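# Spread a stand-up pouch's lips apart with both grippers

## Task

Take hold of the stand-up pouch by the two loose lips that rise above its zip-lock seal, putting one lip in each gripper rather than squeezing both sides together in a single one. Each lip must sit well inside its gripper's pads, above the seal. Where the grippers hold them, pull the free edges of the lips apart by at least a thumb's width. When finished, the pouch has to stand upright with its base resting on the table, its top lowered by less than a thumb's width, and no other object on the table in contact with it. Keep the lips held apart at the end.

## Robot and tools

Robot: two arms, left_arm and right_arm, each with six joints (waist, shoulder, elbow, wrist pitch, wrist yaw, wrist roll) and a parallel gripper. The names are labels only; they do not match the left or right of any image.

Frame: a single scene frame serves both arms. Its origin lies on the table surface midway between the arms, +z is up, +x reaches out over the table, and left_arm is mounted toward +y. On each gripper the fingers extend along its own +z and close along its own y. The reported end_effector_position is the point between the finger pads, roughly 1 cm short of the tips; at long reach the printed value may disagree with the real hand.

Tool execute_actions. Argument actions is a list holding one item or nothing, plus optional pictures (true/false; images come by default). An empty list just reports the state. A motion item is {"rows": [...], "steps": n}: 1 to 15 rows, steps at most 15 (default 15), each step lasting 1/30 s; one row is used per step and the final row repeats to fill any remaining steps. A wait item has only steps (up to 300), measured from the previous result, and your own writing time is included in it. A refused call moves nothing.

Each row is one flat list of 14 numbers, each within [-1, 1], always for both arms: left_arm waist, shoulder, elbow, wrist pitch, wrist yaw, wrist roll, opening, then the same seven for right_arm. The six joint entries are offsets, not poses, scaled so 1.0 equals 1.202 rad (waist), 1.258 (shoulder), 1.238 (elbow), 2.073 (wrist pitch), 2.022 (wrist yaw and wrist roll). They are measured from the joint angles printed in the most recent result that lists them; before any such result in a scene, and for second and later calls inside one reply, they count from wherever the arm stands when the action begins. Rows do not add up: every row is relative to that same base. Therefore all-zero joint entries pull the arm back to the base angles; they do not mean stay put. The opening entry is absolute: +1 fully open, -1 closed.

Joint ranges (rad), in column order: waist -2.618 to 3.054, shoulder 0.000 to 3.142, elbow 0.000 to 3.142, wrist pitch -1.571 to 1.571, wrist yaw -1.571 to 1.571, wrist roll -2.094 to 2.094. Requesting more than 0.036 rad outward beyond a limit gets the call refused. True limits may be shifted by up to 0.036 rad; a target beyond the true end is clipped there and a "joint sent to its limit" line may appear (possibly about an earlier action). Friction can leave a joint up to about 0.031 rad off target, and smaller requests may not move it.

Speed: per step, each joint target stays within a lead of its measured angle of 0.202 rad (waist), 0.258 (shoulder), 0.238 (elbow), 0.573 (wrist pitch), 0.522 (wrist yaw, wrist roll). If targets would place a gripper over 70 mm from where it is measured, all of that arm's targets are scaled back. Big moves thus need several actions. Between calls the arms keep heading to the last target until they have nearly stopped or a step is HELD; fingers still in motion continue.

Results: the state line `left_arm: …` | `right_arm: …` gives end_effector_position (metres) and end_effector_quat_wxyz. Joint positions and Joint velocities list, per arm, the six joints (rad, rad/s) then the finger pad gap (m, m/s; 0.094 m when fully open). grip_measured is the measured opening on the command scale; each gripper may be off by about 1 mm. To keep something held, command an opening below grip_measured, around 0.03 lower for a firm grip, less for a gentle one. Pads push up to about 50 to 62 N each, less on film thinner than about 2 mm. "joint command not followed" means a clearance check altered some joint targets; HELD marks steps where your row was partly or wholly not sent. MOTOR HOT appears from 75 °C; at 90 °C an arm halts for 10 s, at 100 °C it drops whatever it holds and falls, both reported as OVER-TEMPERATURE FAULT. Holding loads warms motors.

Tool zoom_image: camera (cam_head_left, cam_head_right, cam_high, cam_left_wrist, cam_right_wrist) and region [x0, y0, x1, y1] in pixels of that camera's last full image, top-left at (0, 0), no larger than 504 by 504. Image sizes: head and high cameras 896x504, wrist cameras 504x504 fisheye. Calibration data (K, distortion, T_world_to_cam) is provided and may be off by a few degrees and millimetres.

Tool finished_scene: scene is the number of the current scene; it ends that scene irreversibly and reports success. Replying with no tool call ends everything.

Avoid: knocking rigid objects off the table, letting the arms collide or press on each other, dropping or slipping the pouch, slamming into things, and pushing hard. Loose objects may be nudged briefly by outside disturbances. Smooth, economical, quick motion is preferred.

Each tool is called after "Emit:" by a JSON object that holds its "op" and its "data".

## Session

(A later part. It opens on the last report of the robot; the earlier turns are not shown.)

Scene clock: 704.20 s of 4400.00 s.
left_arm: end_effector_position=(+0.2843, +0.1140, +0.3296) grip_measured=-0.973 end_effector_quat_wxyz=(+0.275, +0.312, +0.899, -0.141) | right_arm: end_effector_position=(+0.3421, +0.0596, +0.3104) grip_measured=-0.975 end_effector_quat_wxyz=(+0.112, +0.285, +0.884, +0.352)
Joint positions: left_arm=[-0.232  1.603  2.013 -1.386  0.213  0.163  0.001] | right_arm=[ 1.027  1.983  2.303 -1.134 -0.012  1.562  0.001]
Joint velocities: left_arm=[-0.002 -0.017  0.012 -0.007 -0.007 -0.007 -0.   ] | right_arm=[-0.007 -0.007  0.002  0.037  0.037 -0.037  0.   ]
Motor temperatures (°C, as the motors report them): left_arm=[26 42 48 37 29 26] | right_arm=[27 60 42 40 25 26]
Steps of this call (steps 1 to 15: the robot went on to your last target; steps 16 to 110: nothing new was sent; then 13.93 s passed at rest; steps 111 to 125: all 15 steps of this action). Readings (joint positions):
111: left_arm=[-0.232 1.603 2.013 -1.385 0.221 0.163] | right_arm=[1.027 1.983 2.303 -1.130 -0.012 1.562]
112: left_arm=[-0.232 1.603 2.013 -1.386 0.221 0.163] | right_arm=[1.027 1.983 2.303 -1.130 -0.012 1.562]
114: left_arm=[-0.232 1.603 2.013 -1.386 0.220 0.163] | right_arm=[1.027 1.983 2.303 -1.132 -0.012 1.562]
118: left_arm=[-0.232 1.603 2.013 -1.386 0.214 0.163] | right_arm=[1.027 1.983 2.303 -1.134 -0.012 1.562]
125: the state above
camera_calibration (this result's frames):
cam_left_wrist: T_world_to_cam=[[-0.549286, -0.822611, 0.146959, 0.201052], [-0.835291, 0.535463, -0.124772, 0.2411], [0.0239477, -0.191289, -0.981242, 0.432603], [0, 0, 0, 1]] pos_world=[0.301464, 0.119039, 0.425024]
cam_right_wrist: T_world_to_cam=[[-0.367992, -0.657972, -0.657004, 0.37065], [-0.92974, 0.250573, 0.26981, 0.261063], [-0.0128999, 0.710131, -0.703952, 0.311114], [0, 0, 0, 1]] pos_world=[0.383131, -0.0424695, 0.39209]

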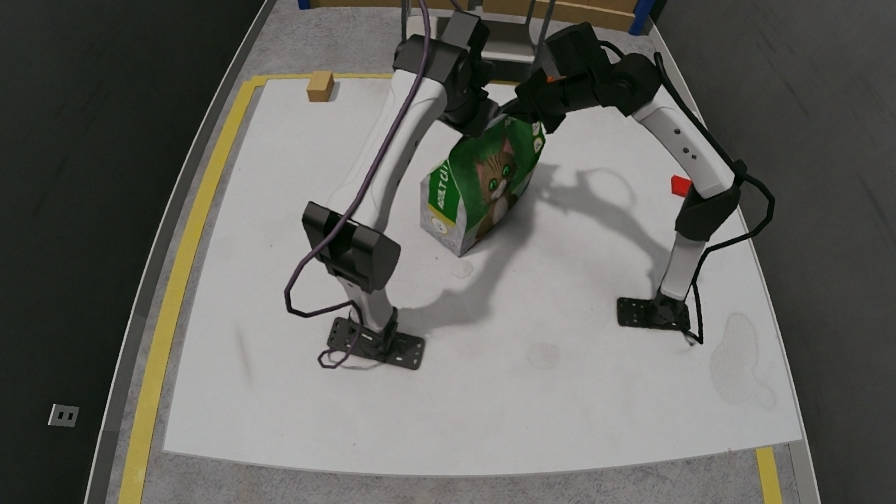

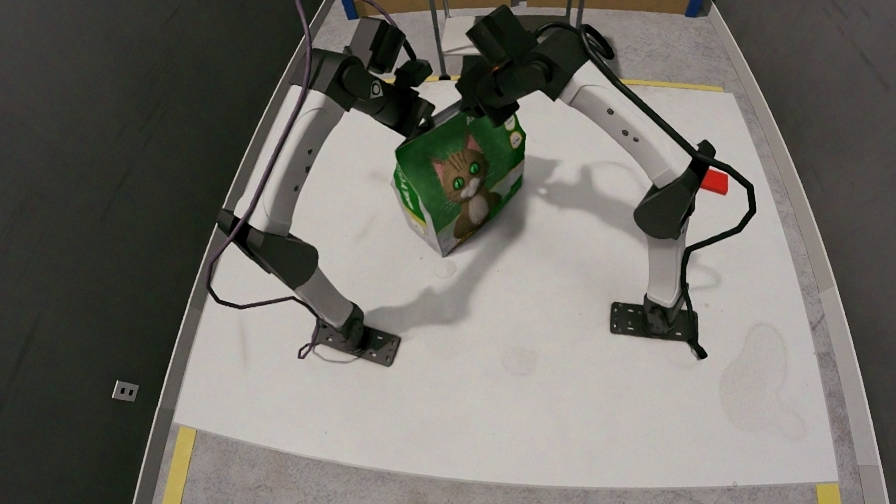

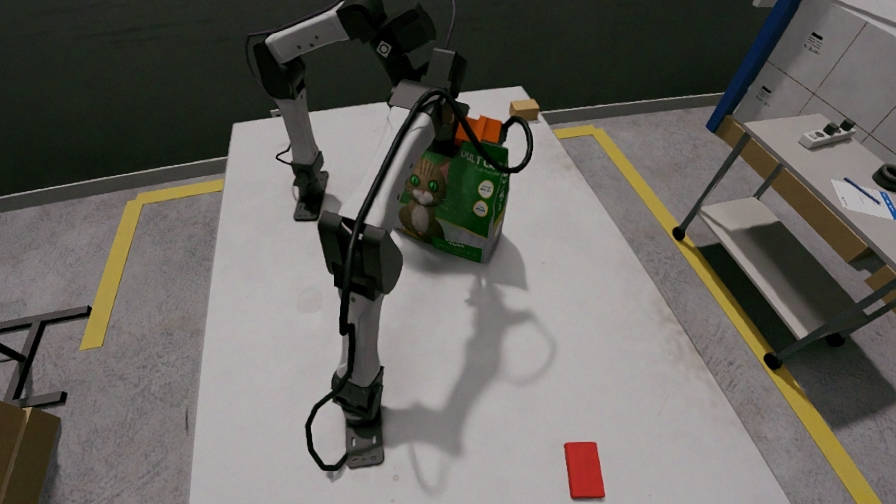

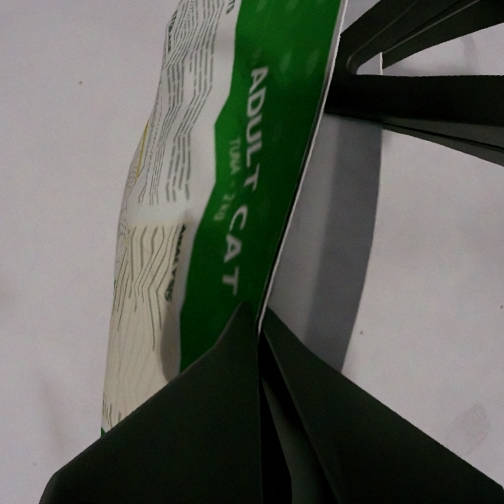

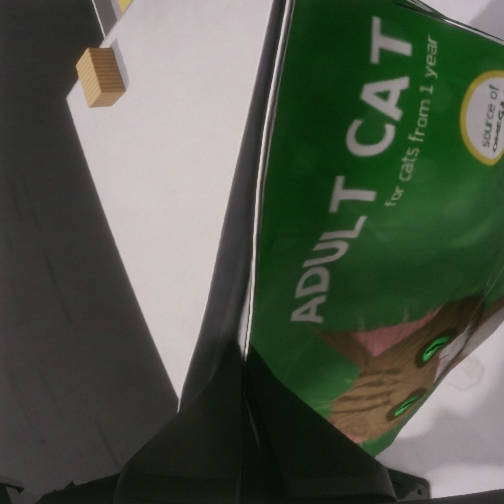

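Emit:
{"op": "execute_actions", "data": {"actions": [{"rows": [[0.008,0,0,0,-0.03,0,-1, 0,-0.004,-0.006,-0.03,0,0,-1],[0.014,0,0,0,-0.036,0,-1, 0,-0.008,-0.012,-0.034,0,0,-1],[0.02,0,0,0,-0.04,0,-1, 0,-0.012,-0.018,-0.038,0,0,-1],[0.026,0,0,0,-0.044,0,-1, 0,-0.016,-0.024,-0.04,0,0,-1],[0.032,0,0,0,-0.048,0,-1, 0,-0.02,-0.03,-0.042,0,0,-1],[0.037,0,0,0,-0.05,0,-1, 0,-0.023,-0.035,-0.044,0,0,-1],[0.042,0,0,0,-0.05,0,-1, 0,-0.026,-0.04,-0.045,0,0,-1],[0.046,0,0,0,-0.05,0,-1, 0,-0.028,-0.044,-0.045,0,0,-1],[0.05,0,0,0,-0.05,0,-1, 0,-0.03,-0.046,-0.045,0,0,-1]], "steps": 15}]}}

Scene clock: 729.13 s of 4400.00 s.
left_arm: end_effector_position=(+0.2929, +0.1244, +0.3307) grip_measured=-0.973 end_effector_quat_wxyz=(+0.283, +0.297, +0.902, -0.131) | right_arm: end_effector_position=(+0.3379, +0.0555, +0.3062) grip_measured=-0.975 end_effector_quat_wxyz=(+0.106, +0.286, +0.888, +0.344)
Joint positions: left_arm=[-0.203  1.603  2.013 -1.375  0.198  0.163  0.001] | right_arm=[ 1.027  1.967  2.275 -1.142 -0.018  1.562  0.001]
Joint velocities: left_arm=[ 0.032  0.007  0.002  0.051 -0.037 -0.022  0.   ] | right_arm=[-0.002 -0.017 -0.007 -0.066  0.037 -0.022 -0.001]
Motor temperatures (°C, as the motors report them): left_arm=[26 42 48 38 29 26] | right_arm=[27 60 42 38 25 26]
Steps of this call (steps 1 to 15: the robot went on to your last target; steps 16 to 110: nothing new was sent; then 20.77 s passed at rest; steps 111 to 125: all 15 steps of this action). Readings (joint positions):
111: left_arm=[-0.232 1.603 2.013 -1.386 0.213 0.163] | right_arm=[1.027 1.983 2.303 -1.134 -0.012 1.562]
112: left_arm=[-0.232 1.603 2.013 -1.386 0.213 0.163] | right_arm=[1.027 1.983 2.303 -1.134 -0.012 1.562]
114: left_arm=[-0.232 1.603 2.013 -1.386 0.212 0.163] | right_arm=[1.027 1.983 2.303 -1.135 -0.012 1.562]
118: left_arm=[-0.224 1.603 2.013 -1.384 0.213 0.163] | right_arm=[1.027 1.974 2.289 -1.136 -0.013 1.562]
125: the state above
camera_calibration (this result's frames):
cam_left_wrist: T_world_to_cam=[[-0.52058, -0.843237, 0.133969, 0.21259], [-0.8526, 0.50504, -0.134197, 0.254801], [0.0455003, -0.184082, -0.981857, 0.428465], [0, 0, 0, 1]] pos_world=[0.308418, 0.129451, 0.426404]
cam_right_wrist: T_world_to_cam=[[-0.375136, -0.66795, -0.64274, 0.362261], [-0.926598, 0.25058, 0.280402, 0.254969], [-0.0262364, 0.700751, -0.712923, 0.318772], [0, 0, 0, 1]] pos_world=[0.380515, -0.0452974, 0.388606]

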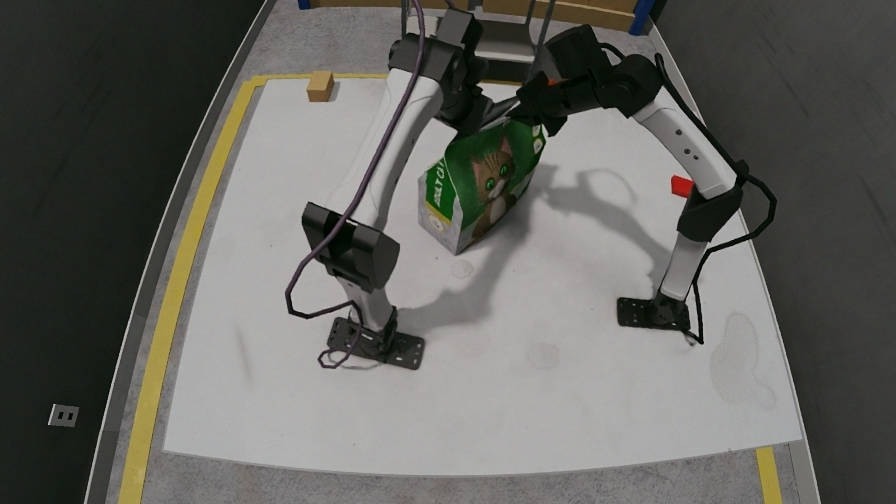

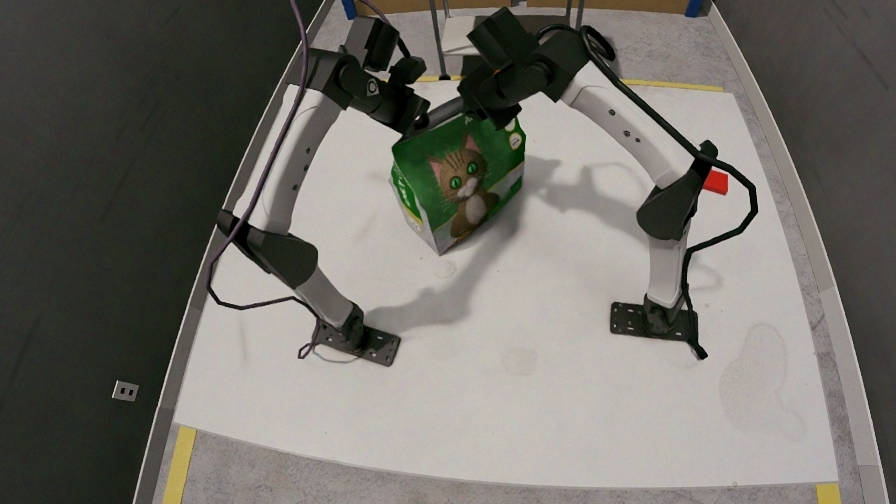

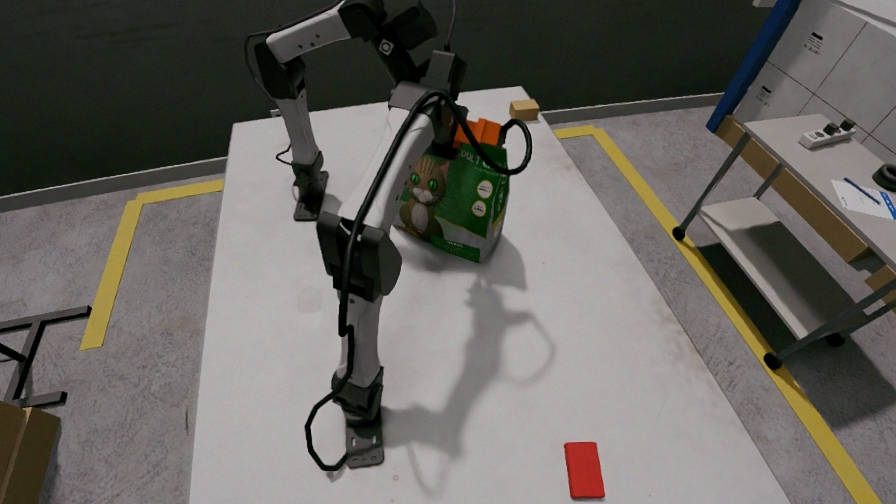

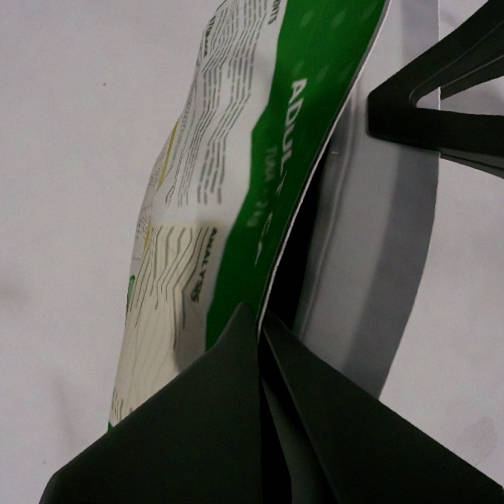

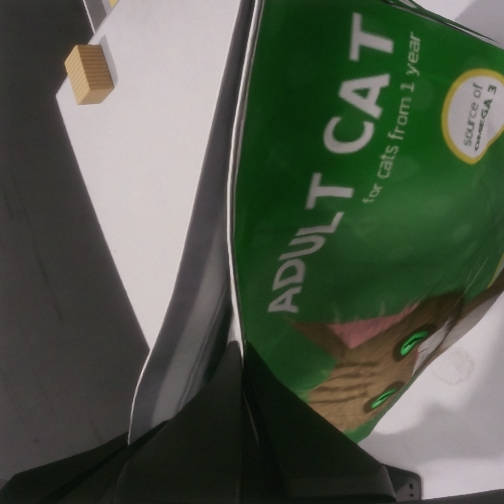

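Emit:
{"op": "execute_actions", "data": {"actions": [{"rows": [[0.02,0,0,0,-0.04,0,-1, 0,-0.01,-0.01,-0.04,0,0,-1]], "steps": 10}]}}

Scene clock: 734.73 s of 4400.00 s.
left_arm: end_effector_position=(+0.2936, +0.1252, +0.3308) grip_measured=-0.973 end_effector_quat_wxyz=(+0.284, +0.296, +0.903, -0.128) | right_arm: end_effector_position=(+0.3377, +0.0554, +0.3060) grip_measured=-0.975 end_effector_quat_wxyz=(+0.106, +0.286, +0.888, +0.344)
Joint positions: left_arm=[-0.202  1.603  2.013 -1.373  0.194  0.163  0.001] | right_arm=[ 1.027  1.967  2.275 -1.143 -0.018  1.562  0.001]
Joint velocities: left_arm=[ 0.002  0.012 -0.007 -0.051  0.037  0.051 -0.   ] | right_arm=[ 0.002 -0.002  0.002 -0.066 -0.007  0.051 -0.001]
Motor temperatures (°C, as the motors report them): left_arm=[26 42 48 38 29 26] | right_arm=[27 61 41 37 25 26]
Steps of this call (steps 1 to 15: the robot went on to your last target; steps 16 to 110: nothing new was sent; then 1.60 s passed at rest; steps 111 to 120: all 10 steps of this action). Readings (joint positions):
111: left_arm=[-0.202 1.603 2.013 -1.374 0.194 0.163] | right_arm=[1.027 1.967 2.275 -1.143 -0.018 1.562]
112: left_arm=[-0.202 1.603 2.013 -1.373 0.194 0.163] | right_arm=[1.027 1.967 2.275 -1.143 -0.018 1.562]
114: left_arm=[-0.202 1.603 2.013 -1.373 0.194 0.163] | right_arm=[1.027 1.967 2.275 -1.143 -0.018 1.562]
118: left_arm=[-0.202 1.603 2.013 -1.373 0.194 0.163] | right_arm=[1.027 1.967 2.275 -1.143 -0.018 1.562]
120: the state above
camera_calibration (this result's frames):
cam_left_wrist: T_world_to_cam=[[-0.518224, -0.845336, 0.129812, 0.214537], [-0.853857, 0.502742, -0.13483, 0.255881], [0.0487152, -0.180713, -0.982329, 0.427385], [0, 0, 0, 1]] pos_world=[0.308844, 0.129948, 0.426484]
cam_right_wrist: T_world_to_cam=[[-0.375549, -0.668529, -0.641897, 0.361901], [-0.926407, 0.250554, 0.281055, 0.254627], [-0.0270636, 0.700208, -0.713426, 0.319187], [0, 0, 0, 1]] pos_world=[0.380438, -0.0453537, 0.388455]

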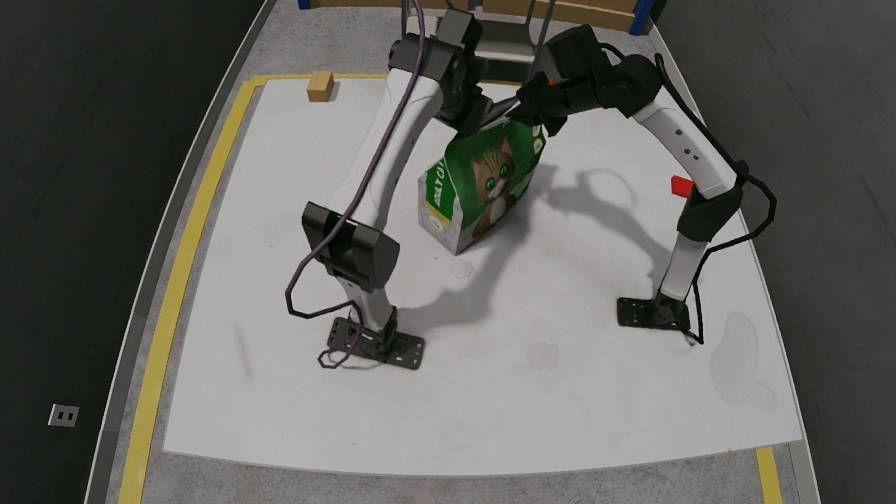

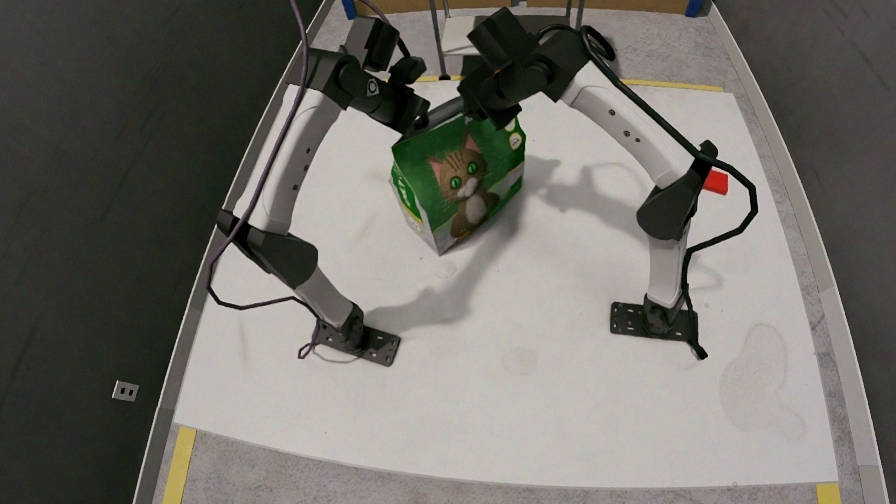

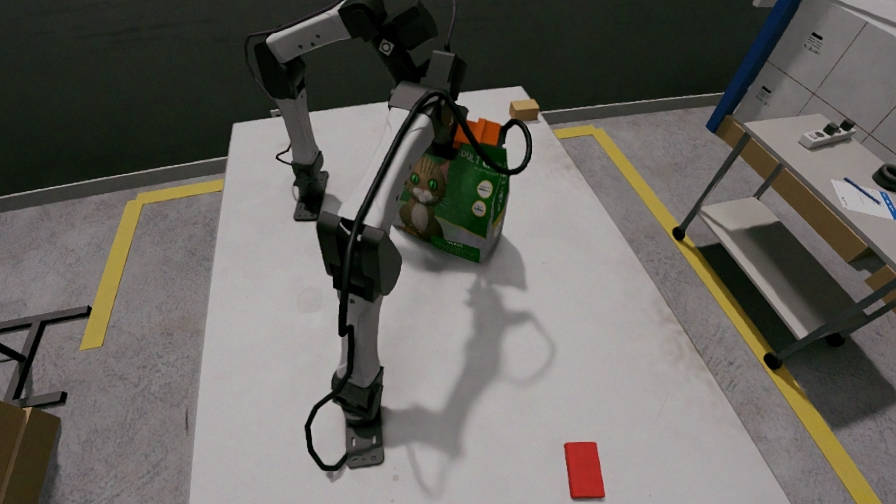

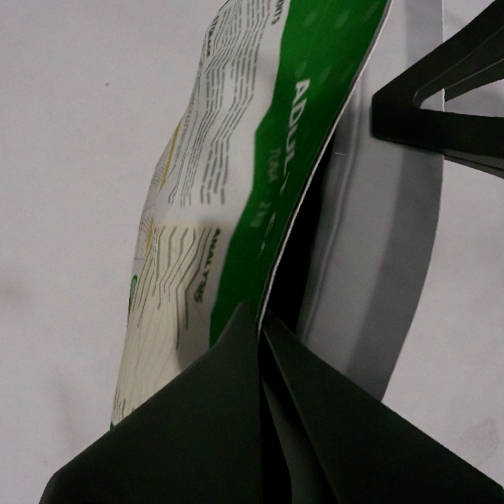

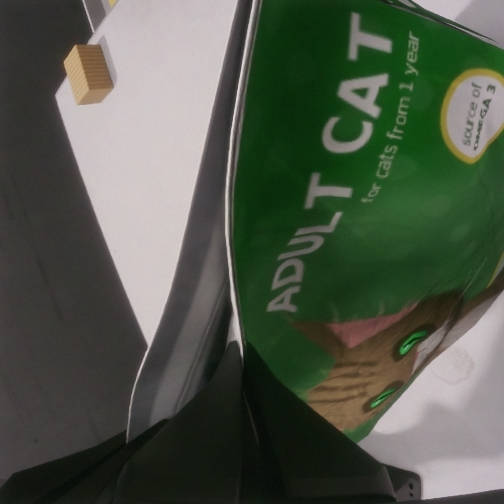

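Emit:
{"op": "zoom_image", "data": {"camera": "cam_high", "region": [370, 90, 550, 290]}}

Emit:
{"op": "zoom_image", "data": {"camera": "cam_head_left", "region": [390, 80, 590, 290]}}

Region (370, 90, 550, 290) of cam_high's 896x504 image, scaled by 2.520, with more detail than that image has; it fills the left 454 columns of this view, and the rest is white.

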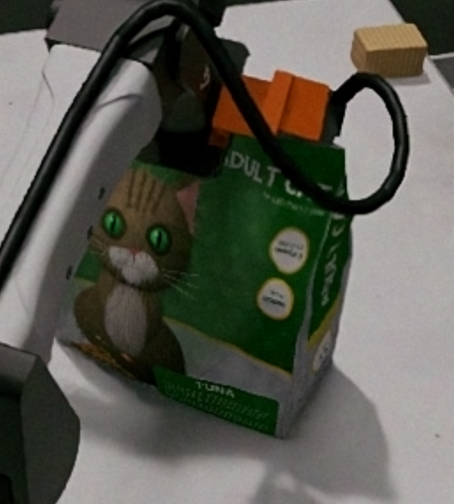

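Region (390, 80, 590, 290) of cam_head_left's 896x504 image, scaled by 2.400, with more detail than that image has; it fills the left 480 columns of this view, and the rest is white.

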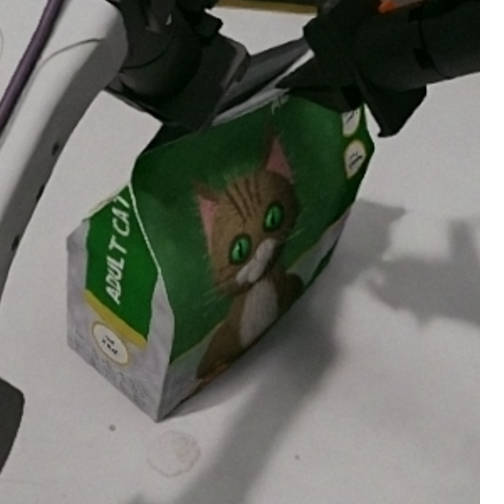

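Emit:
{"op": "execute_actions", "data": {"actions": [{"rows": [[0.02,0,0,0,-0.04,0,-1, 0,-0.01,-0.012,-0.04,0,0,-1],[0.02,0,0,0,-0.04,0,-1, 0,-0.014,-0.018,-0.042,0,0,-1],[0.02,0,0,0,-0.04,0,-1, 0,-0.018,-0.024,-0.044,0,0,-1],[0.02,0,0,0,-0.04,0,-1, 0,-0.022,-0.03,-0.045,0,0,-1],[0.02,0,0,0,-0.04,0,-1, 0,-0.026,-0.035,-0.045,0,0,-1],[0.02,0,0,0,-0.04,0,-1, 0,-0.029,-0.039,-0.045,0,0,-1],[0.02,0,0,0,-0.04,0,-1, 0,-0.032,-0.042,-0.045,0,0,-1]], "steps": 15}]}}

Scene clock: 759.60 s of 4400.00 s.
left_arm: end_effector_position=(+0.2945, +0.1261, +0.3308) grip_measured=-0.973 end_effector_quat_wxyz=(+0.285, +0.296, +0.903, -0.125) | right_arm: end_effector_position=(+0.3347, +0.0519, +0.3036) grip_measured=-0.975 end_effector_quat_wxyz=(+0.104, +0.286, +0.890, +0.339)
Joint positions: left_arm=[-0.202  1.603  2.013 -1.371  0.186  0.163  0.001] | right_arm=[ 1.027  1.953  2.251 -1.145 -0.02   1.562  0.001]
Joint velocities: left_arm=[ 0.007  0.002 -0.007  0.051 -0.037 -0.022 -0.001] | right_arm=[-0.007 -0.022  0.012 -0.037 -0.007  0.037 -0.   ]
Motor temperatures (°C, as the motors report them): left_arm=[26 42 48 38 29 26] | right_arm=[27 62 41 36 25 26]
Steps of this call (steps 1 to 15: the robot went on to your last target; steps 16 to 110: nothing new was sent; then 20.70 s passed at rest; steps 111 to 125: all 15 steps of this action). Readings (joint positions):
111: left_arm=[-0.202 1.603 2.013 -1.373 0.194 0.163] | right_arm=[1.027 1.967 2.275 -1.143 -0.018 1.562]
112: left_arm=[-0.202 1.603 2.013 -1.373 0.194 0.163] | right_arm=[1.027 1.967 2.275 -1.143 -0.018 1.562]
114: left_arm=[-0.202 1.603 2.013 -1.373 0.193 0.163] | right_arm=[1.027 1.967 2.275 -1.145 -0.018 1.562]
118: left_arm=[-0.202 1.603 2.013 -1.372 0.190 0.163] | right_arm=[1.027 1.954 2.256 -1.145 -0.019 1.562]
125: the state above
camera_calibration (this result's frames):
cam_left_wrist: T_world_to_cam=[[-0.515239, -0.848071, 0.123709, 0.217285], [-0.855374, 0.499837, -0.136004, 0.257451], [0.0535071, -0.175892, -0.982954, 0.425762], [0, 0, 0, 1]] pos_world=[0.30939, 0.130478, 0.426639]
cam_right_wrist: T_world_to_cam=[[-0.379767, -0.674333, -0.633287, 0.356062], [-0.92447, 0.251746, 0.286319, 0.251098], [-0.0336472, 0.694189, -0.719006, 0.324054], [0, 0, 0, 1]] pos_world=[0.378257, -0.0480631, 0.386592]

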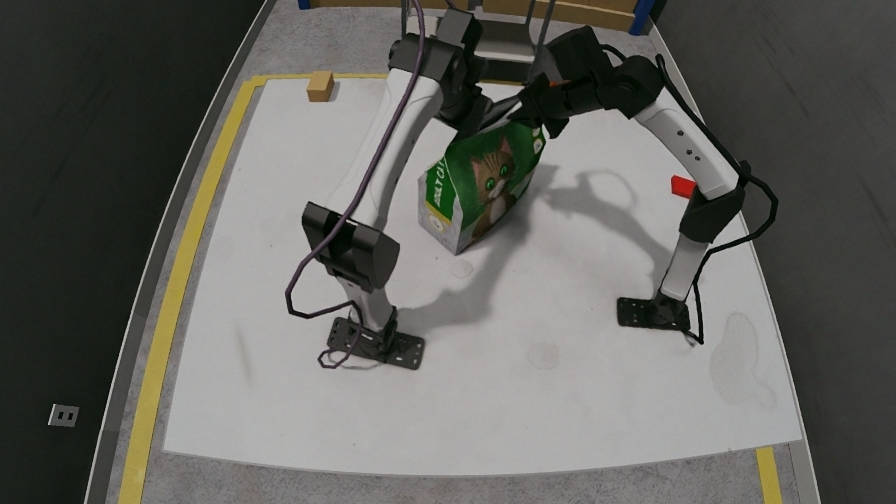

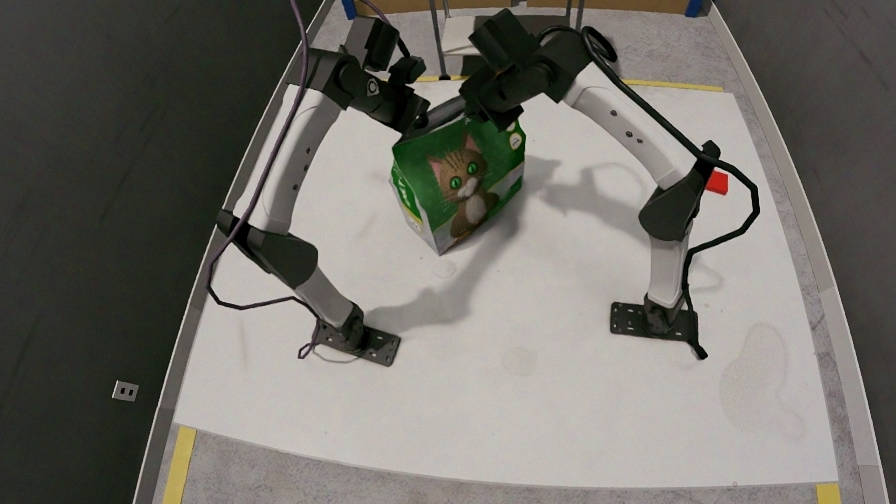

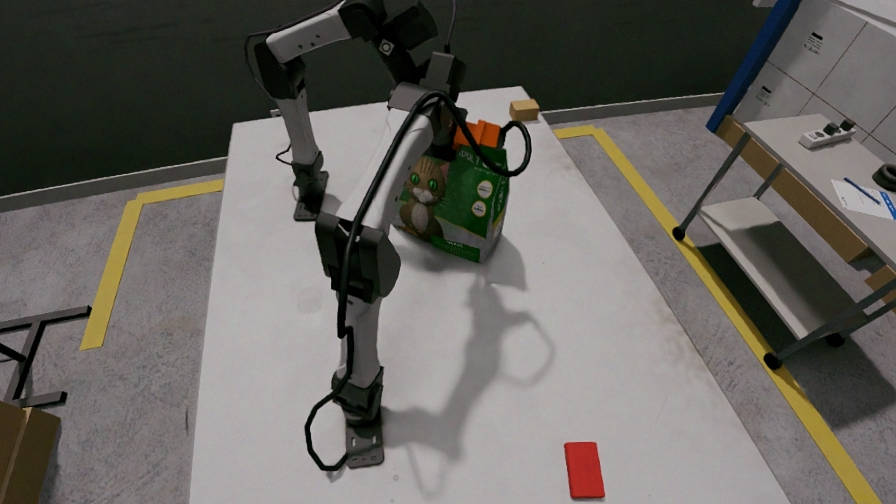

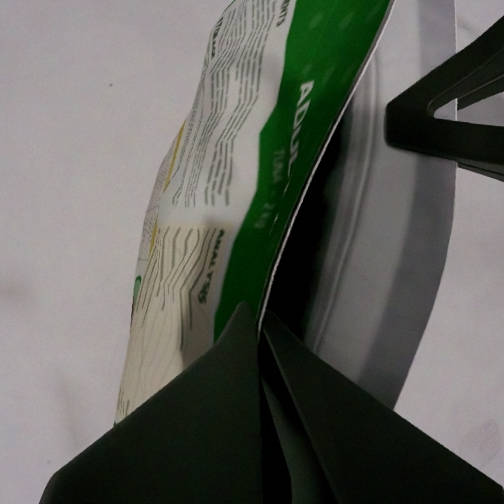

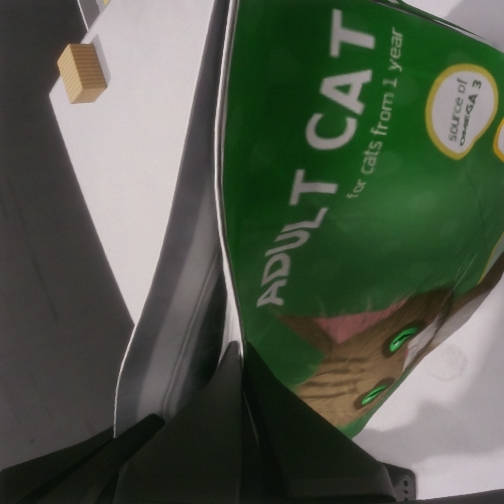

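Emit:
{"op": "execute_actions", "data": {"actions": [{"rows": [[0.02,0,0,0,-0.035,0,-1, 0,-0.01,-0.01,-0.04,0,0,-1]], "steps": 15}]}}

Scene clock: 764.60 s of 4400.00 s.
left_arm: end_effector_position=(+0.2946, +0.1261, +0.3308) grip_measured=-0.973 end_effector_quat_wxyz=(+0.285, +0.295, +0.903, -0.125) | right_arm: end_effector_position=(+0.3347, +0.0519, +0.3036) grip_measured=-0.975 end_effector_quat_wxyz=(+0.104, +0.286, +0.890, +0.339)
Joint positions: left_arm=[-0.202  1.603  2.013 -1.371  0.186  0.163  0.001] | right_arm=[ 1.027  1.953  2.251 -1.145 -0.02   1.562  0.001]
Joint velocities: left_arm=[ 0.012 -0.007 -0.002  0.037 -0.007 -0.007 -0.001] | right_arm=[-0.002 -0.002 -0.007  0.007  0.022  0.022 -0.   ]
Motor temperatures (°C, as the motors report them): left_arm=[26 42 48 38 29 26] | right_arm=[27 62 40 36 25 26]
Steps of this call (steps 1 to 15: the robot went on to your last target; steps 16 to 110: nothing new was sent; then 0.83 s passed at rest; steps 111 to 125: all 15 steps of this action). Readings (joint positions):
111: left_arm=[-0.202 1.603 2.013 -1.371 0.186 0.163] | right_arm=[1.027 1.953 2.251 -1.145 -0.020 1.562]
112: left_arm=[-0.202 1.603 2.013 -1.371 0.186 0.163] | right_arm=[1.027 1.953 2.251 -1.145 -0.020 1.562]
114: left_arm=[-0.202 1.603 2.013 -1.371 0.186 0.163] | right_arm=[1.027 1.953 2.251 -1.145 -0.020 1.562]
118: left_arm=[-0.202 1.603 2.013 -1.371 0.186 0.163] | right_arm=[1.027 1.953 2.251 -1.145 -0.020 1.562]
125: the state above
camera_calibration (this result's frames):
cam_left_wrist: T_world_to_cam=[[-0.51507, -0.848219, 0.123401, 0.217421], [-0.855467, 0.49969, -0.135968, 0.257483], [0.0536683, -0.175598, -0.982998, 0.425691], [0, 0, 0, 1]] pos_world=[0.309409, 0.13051, 0.426632]
cam_right_wrist: T_world_to_cam=[[-0.379767, -0.674333, -0.633287, 0.356062], [-0.92447, 0.251746, 0.286319, 0.251098], [-0.0336472, 0.694189, -0.719006, 0.324054], [0, 0, 0, 1]] pos_world=[0.378257, -0.0480631, 0.386592]

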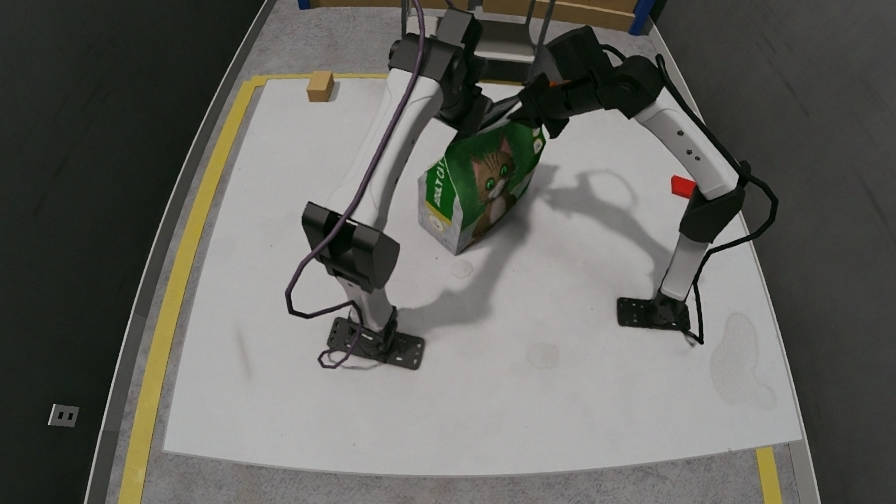

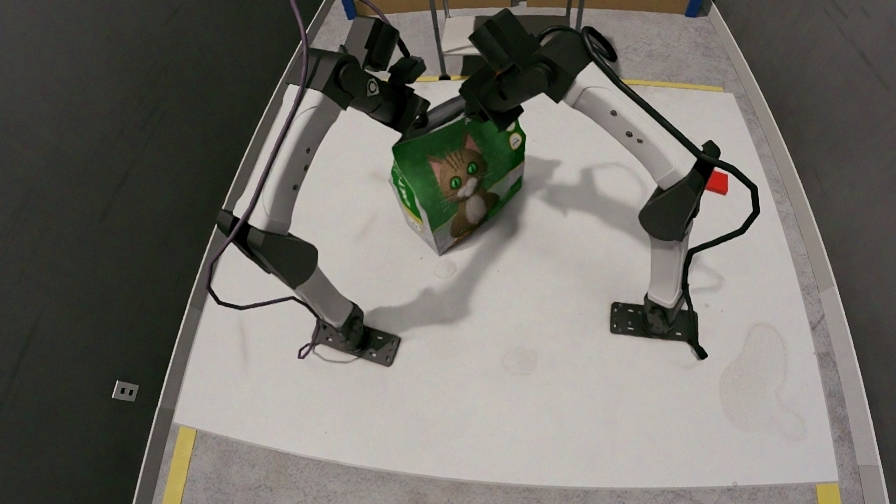

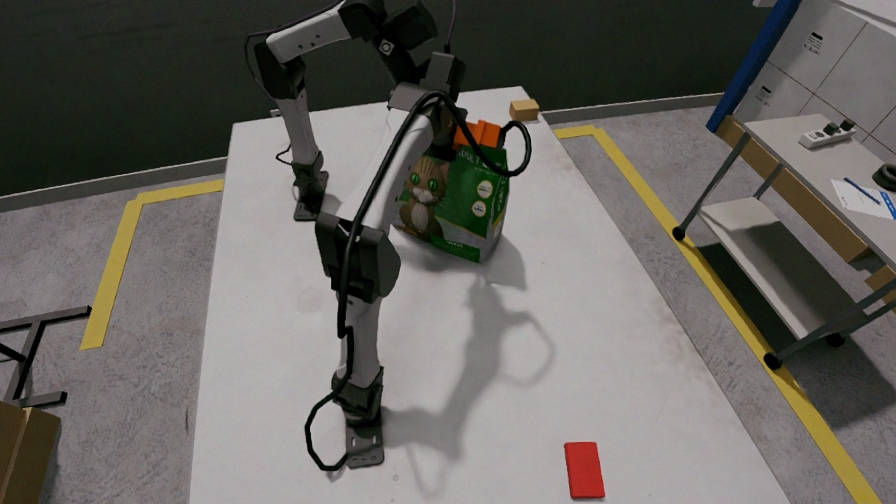

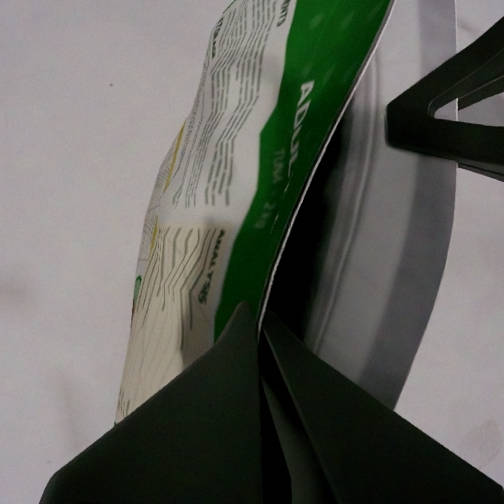

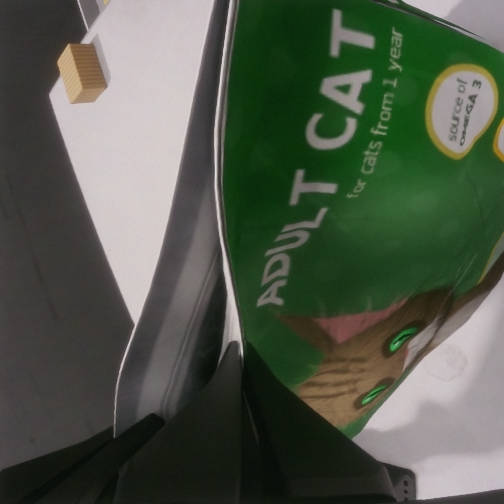

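Emit:
{"op": "zoom_image", "data": {"camera": "cam_head_right", "region": [360, 80, 560, 290]}}

Region (360, 80, 560, 290) of cam_head_right's 896x504 image, scaled by 2.400, with more detail than that image has; it fills the left 480 columns of this view, and the rest is white.

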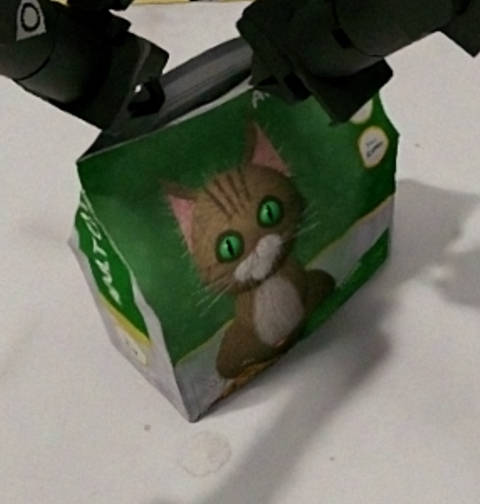

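Emit:
{"op": "finished_scene", "data": {"scene": 2}}

The scene is finished: the task was done.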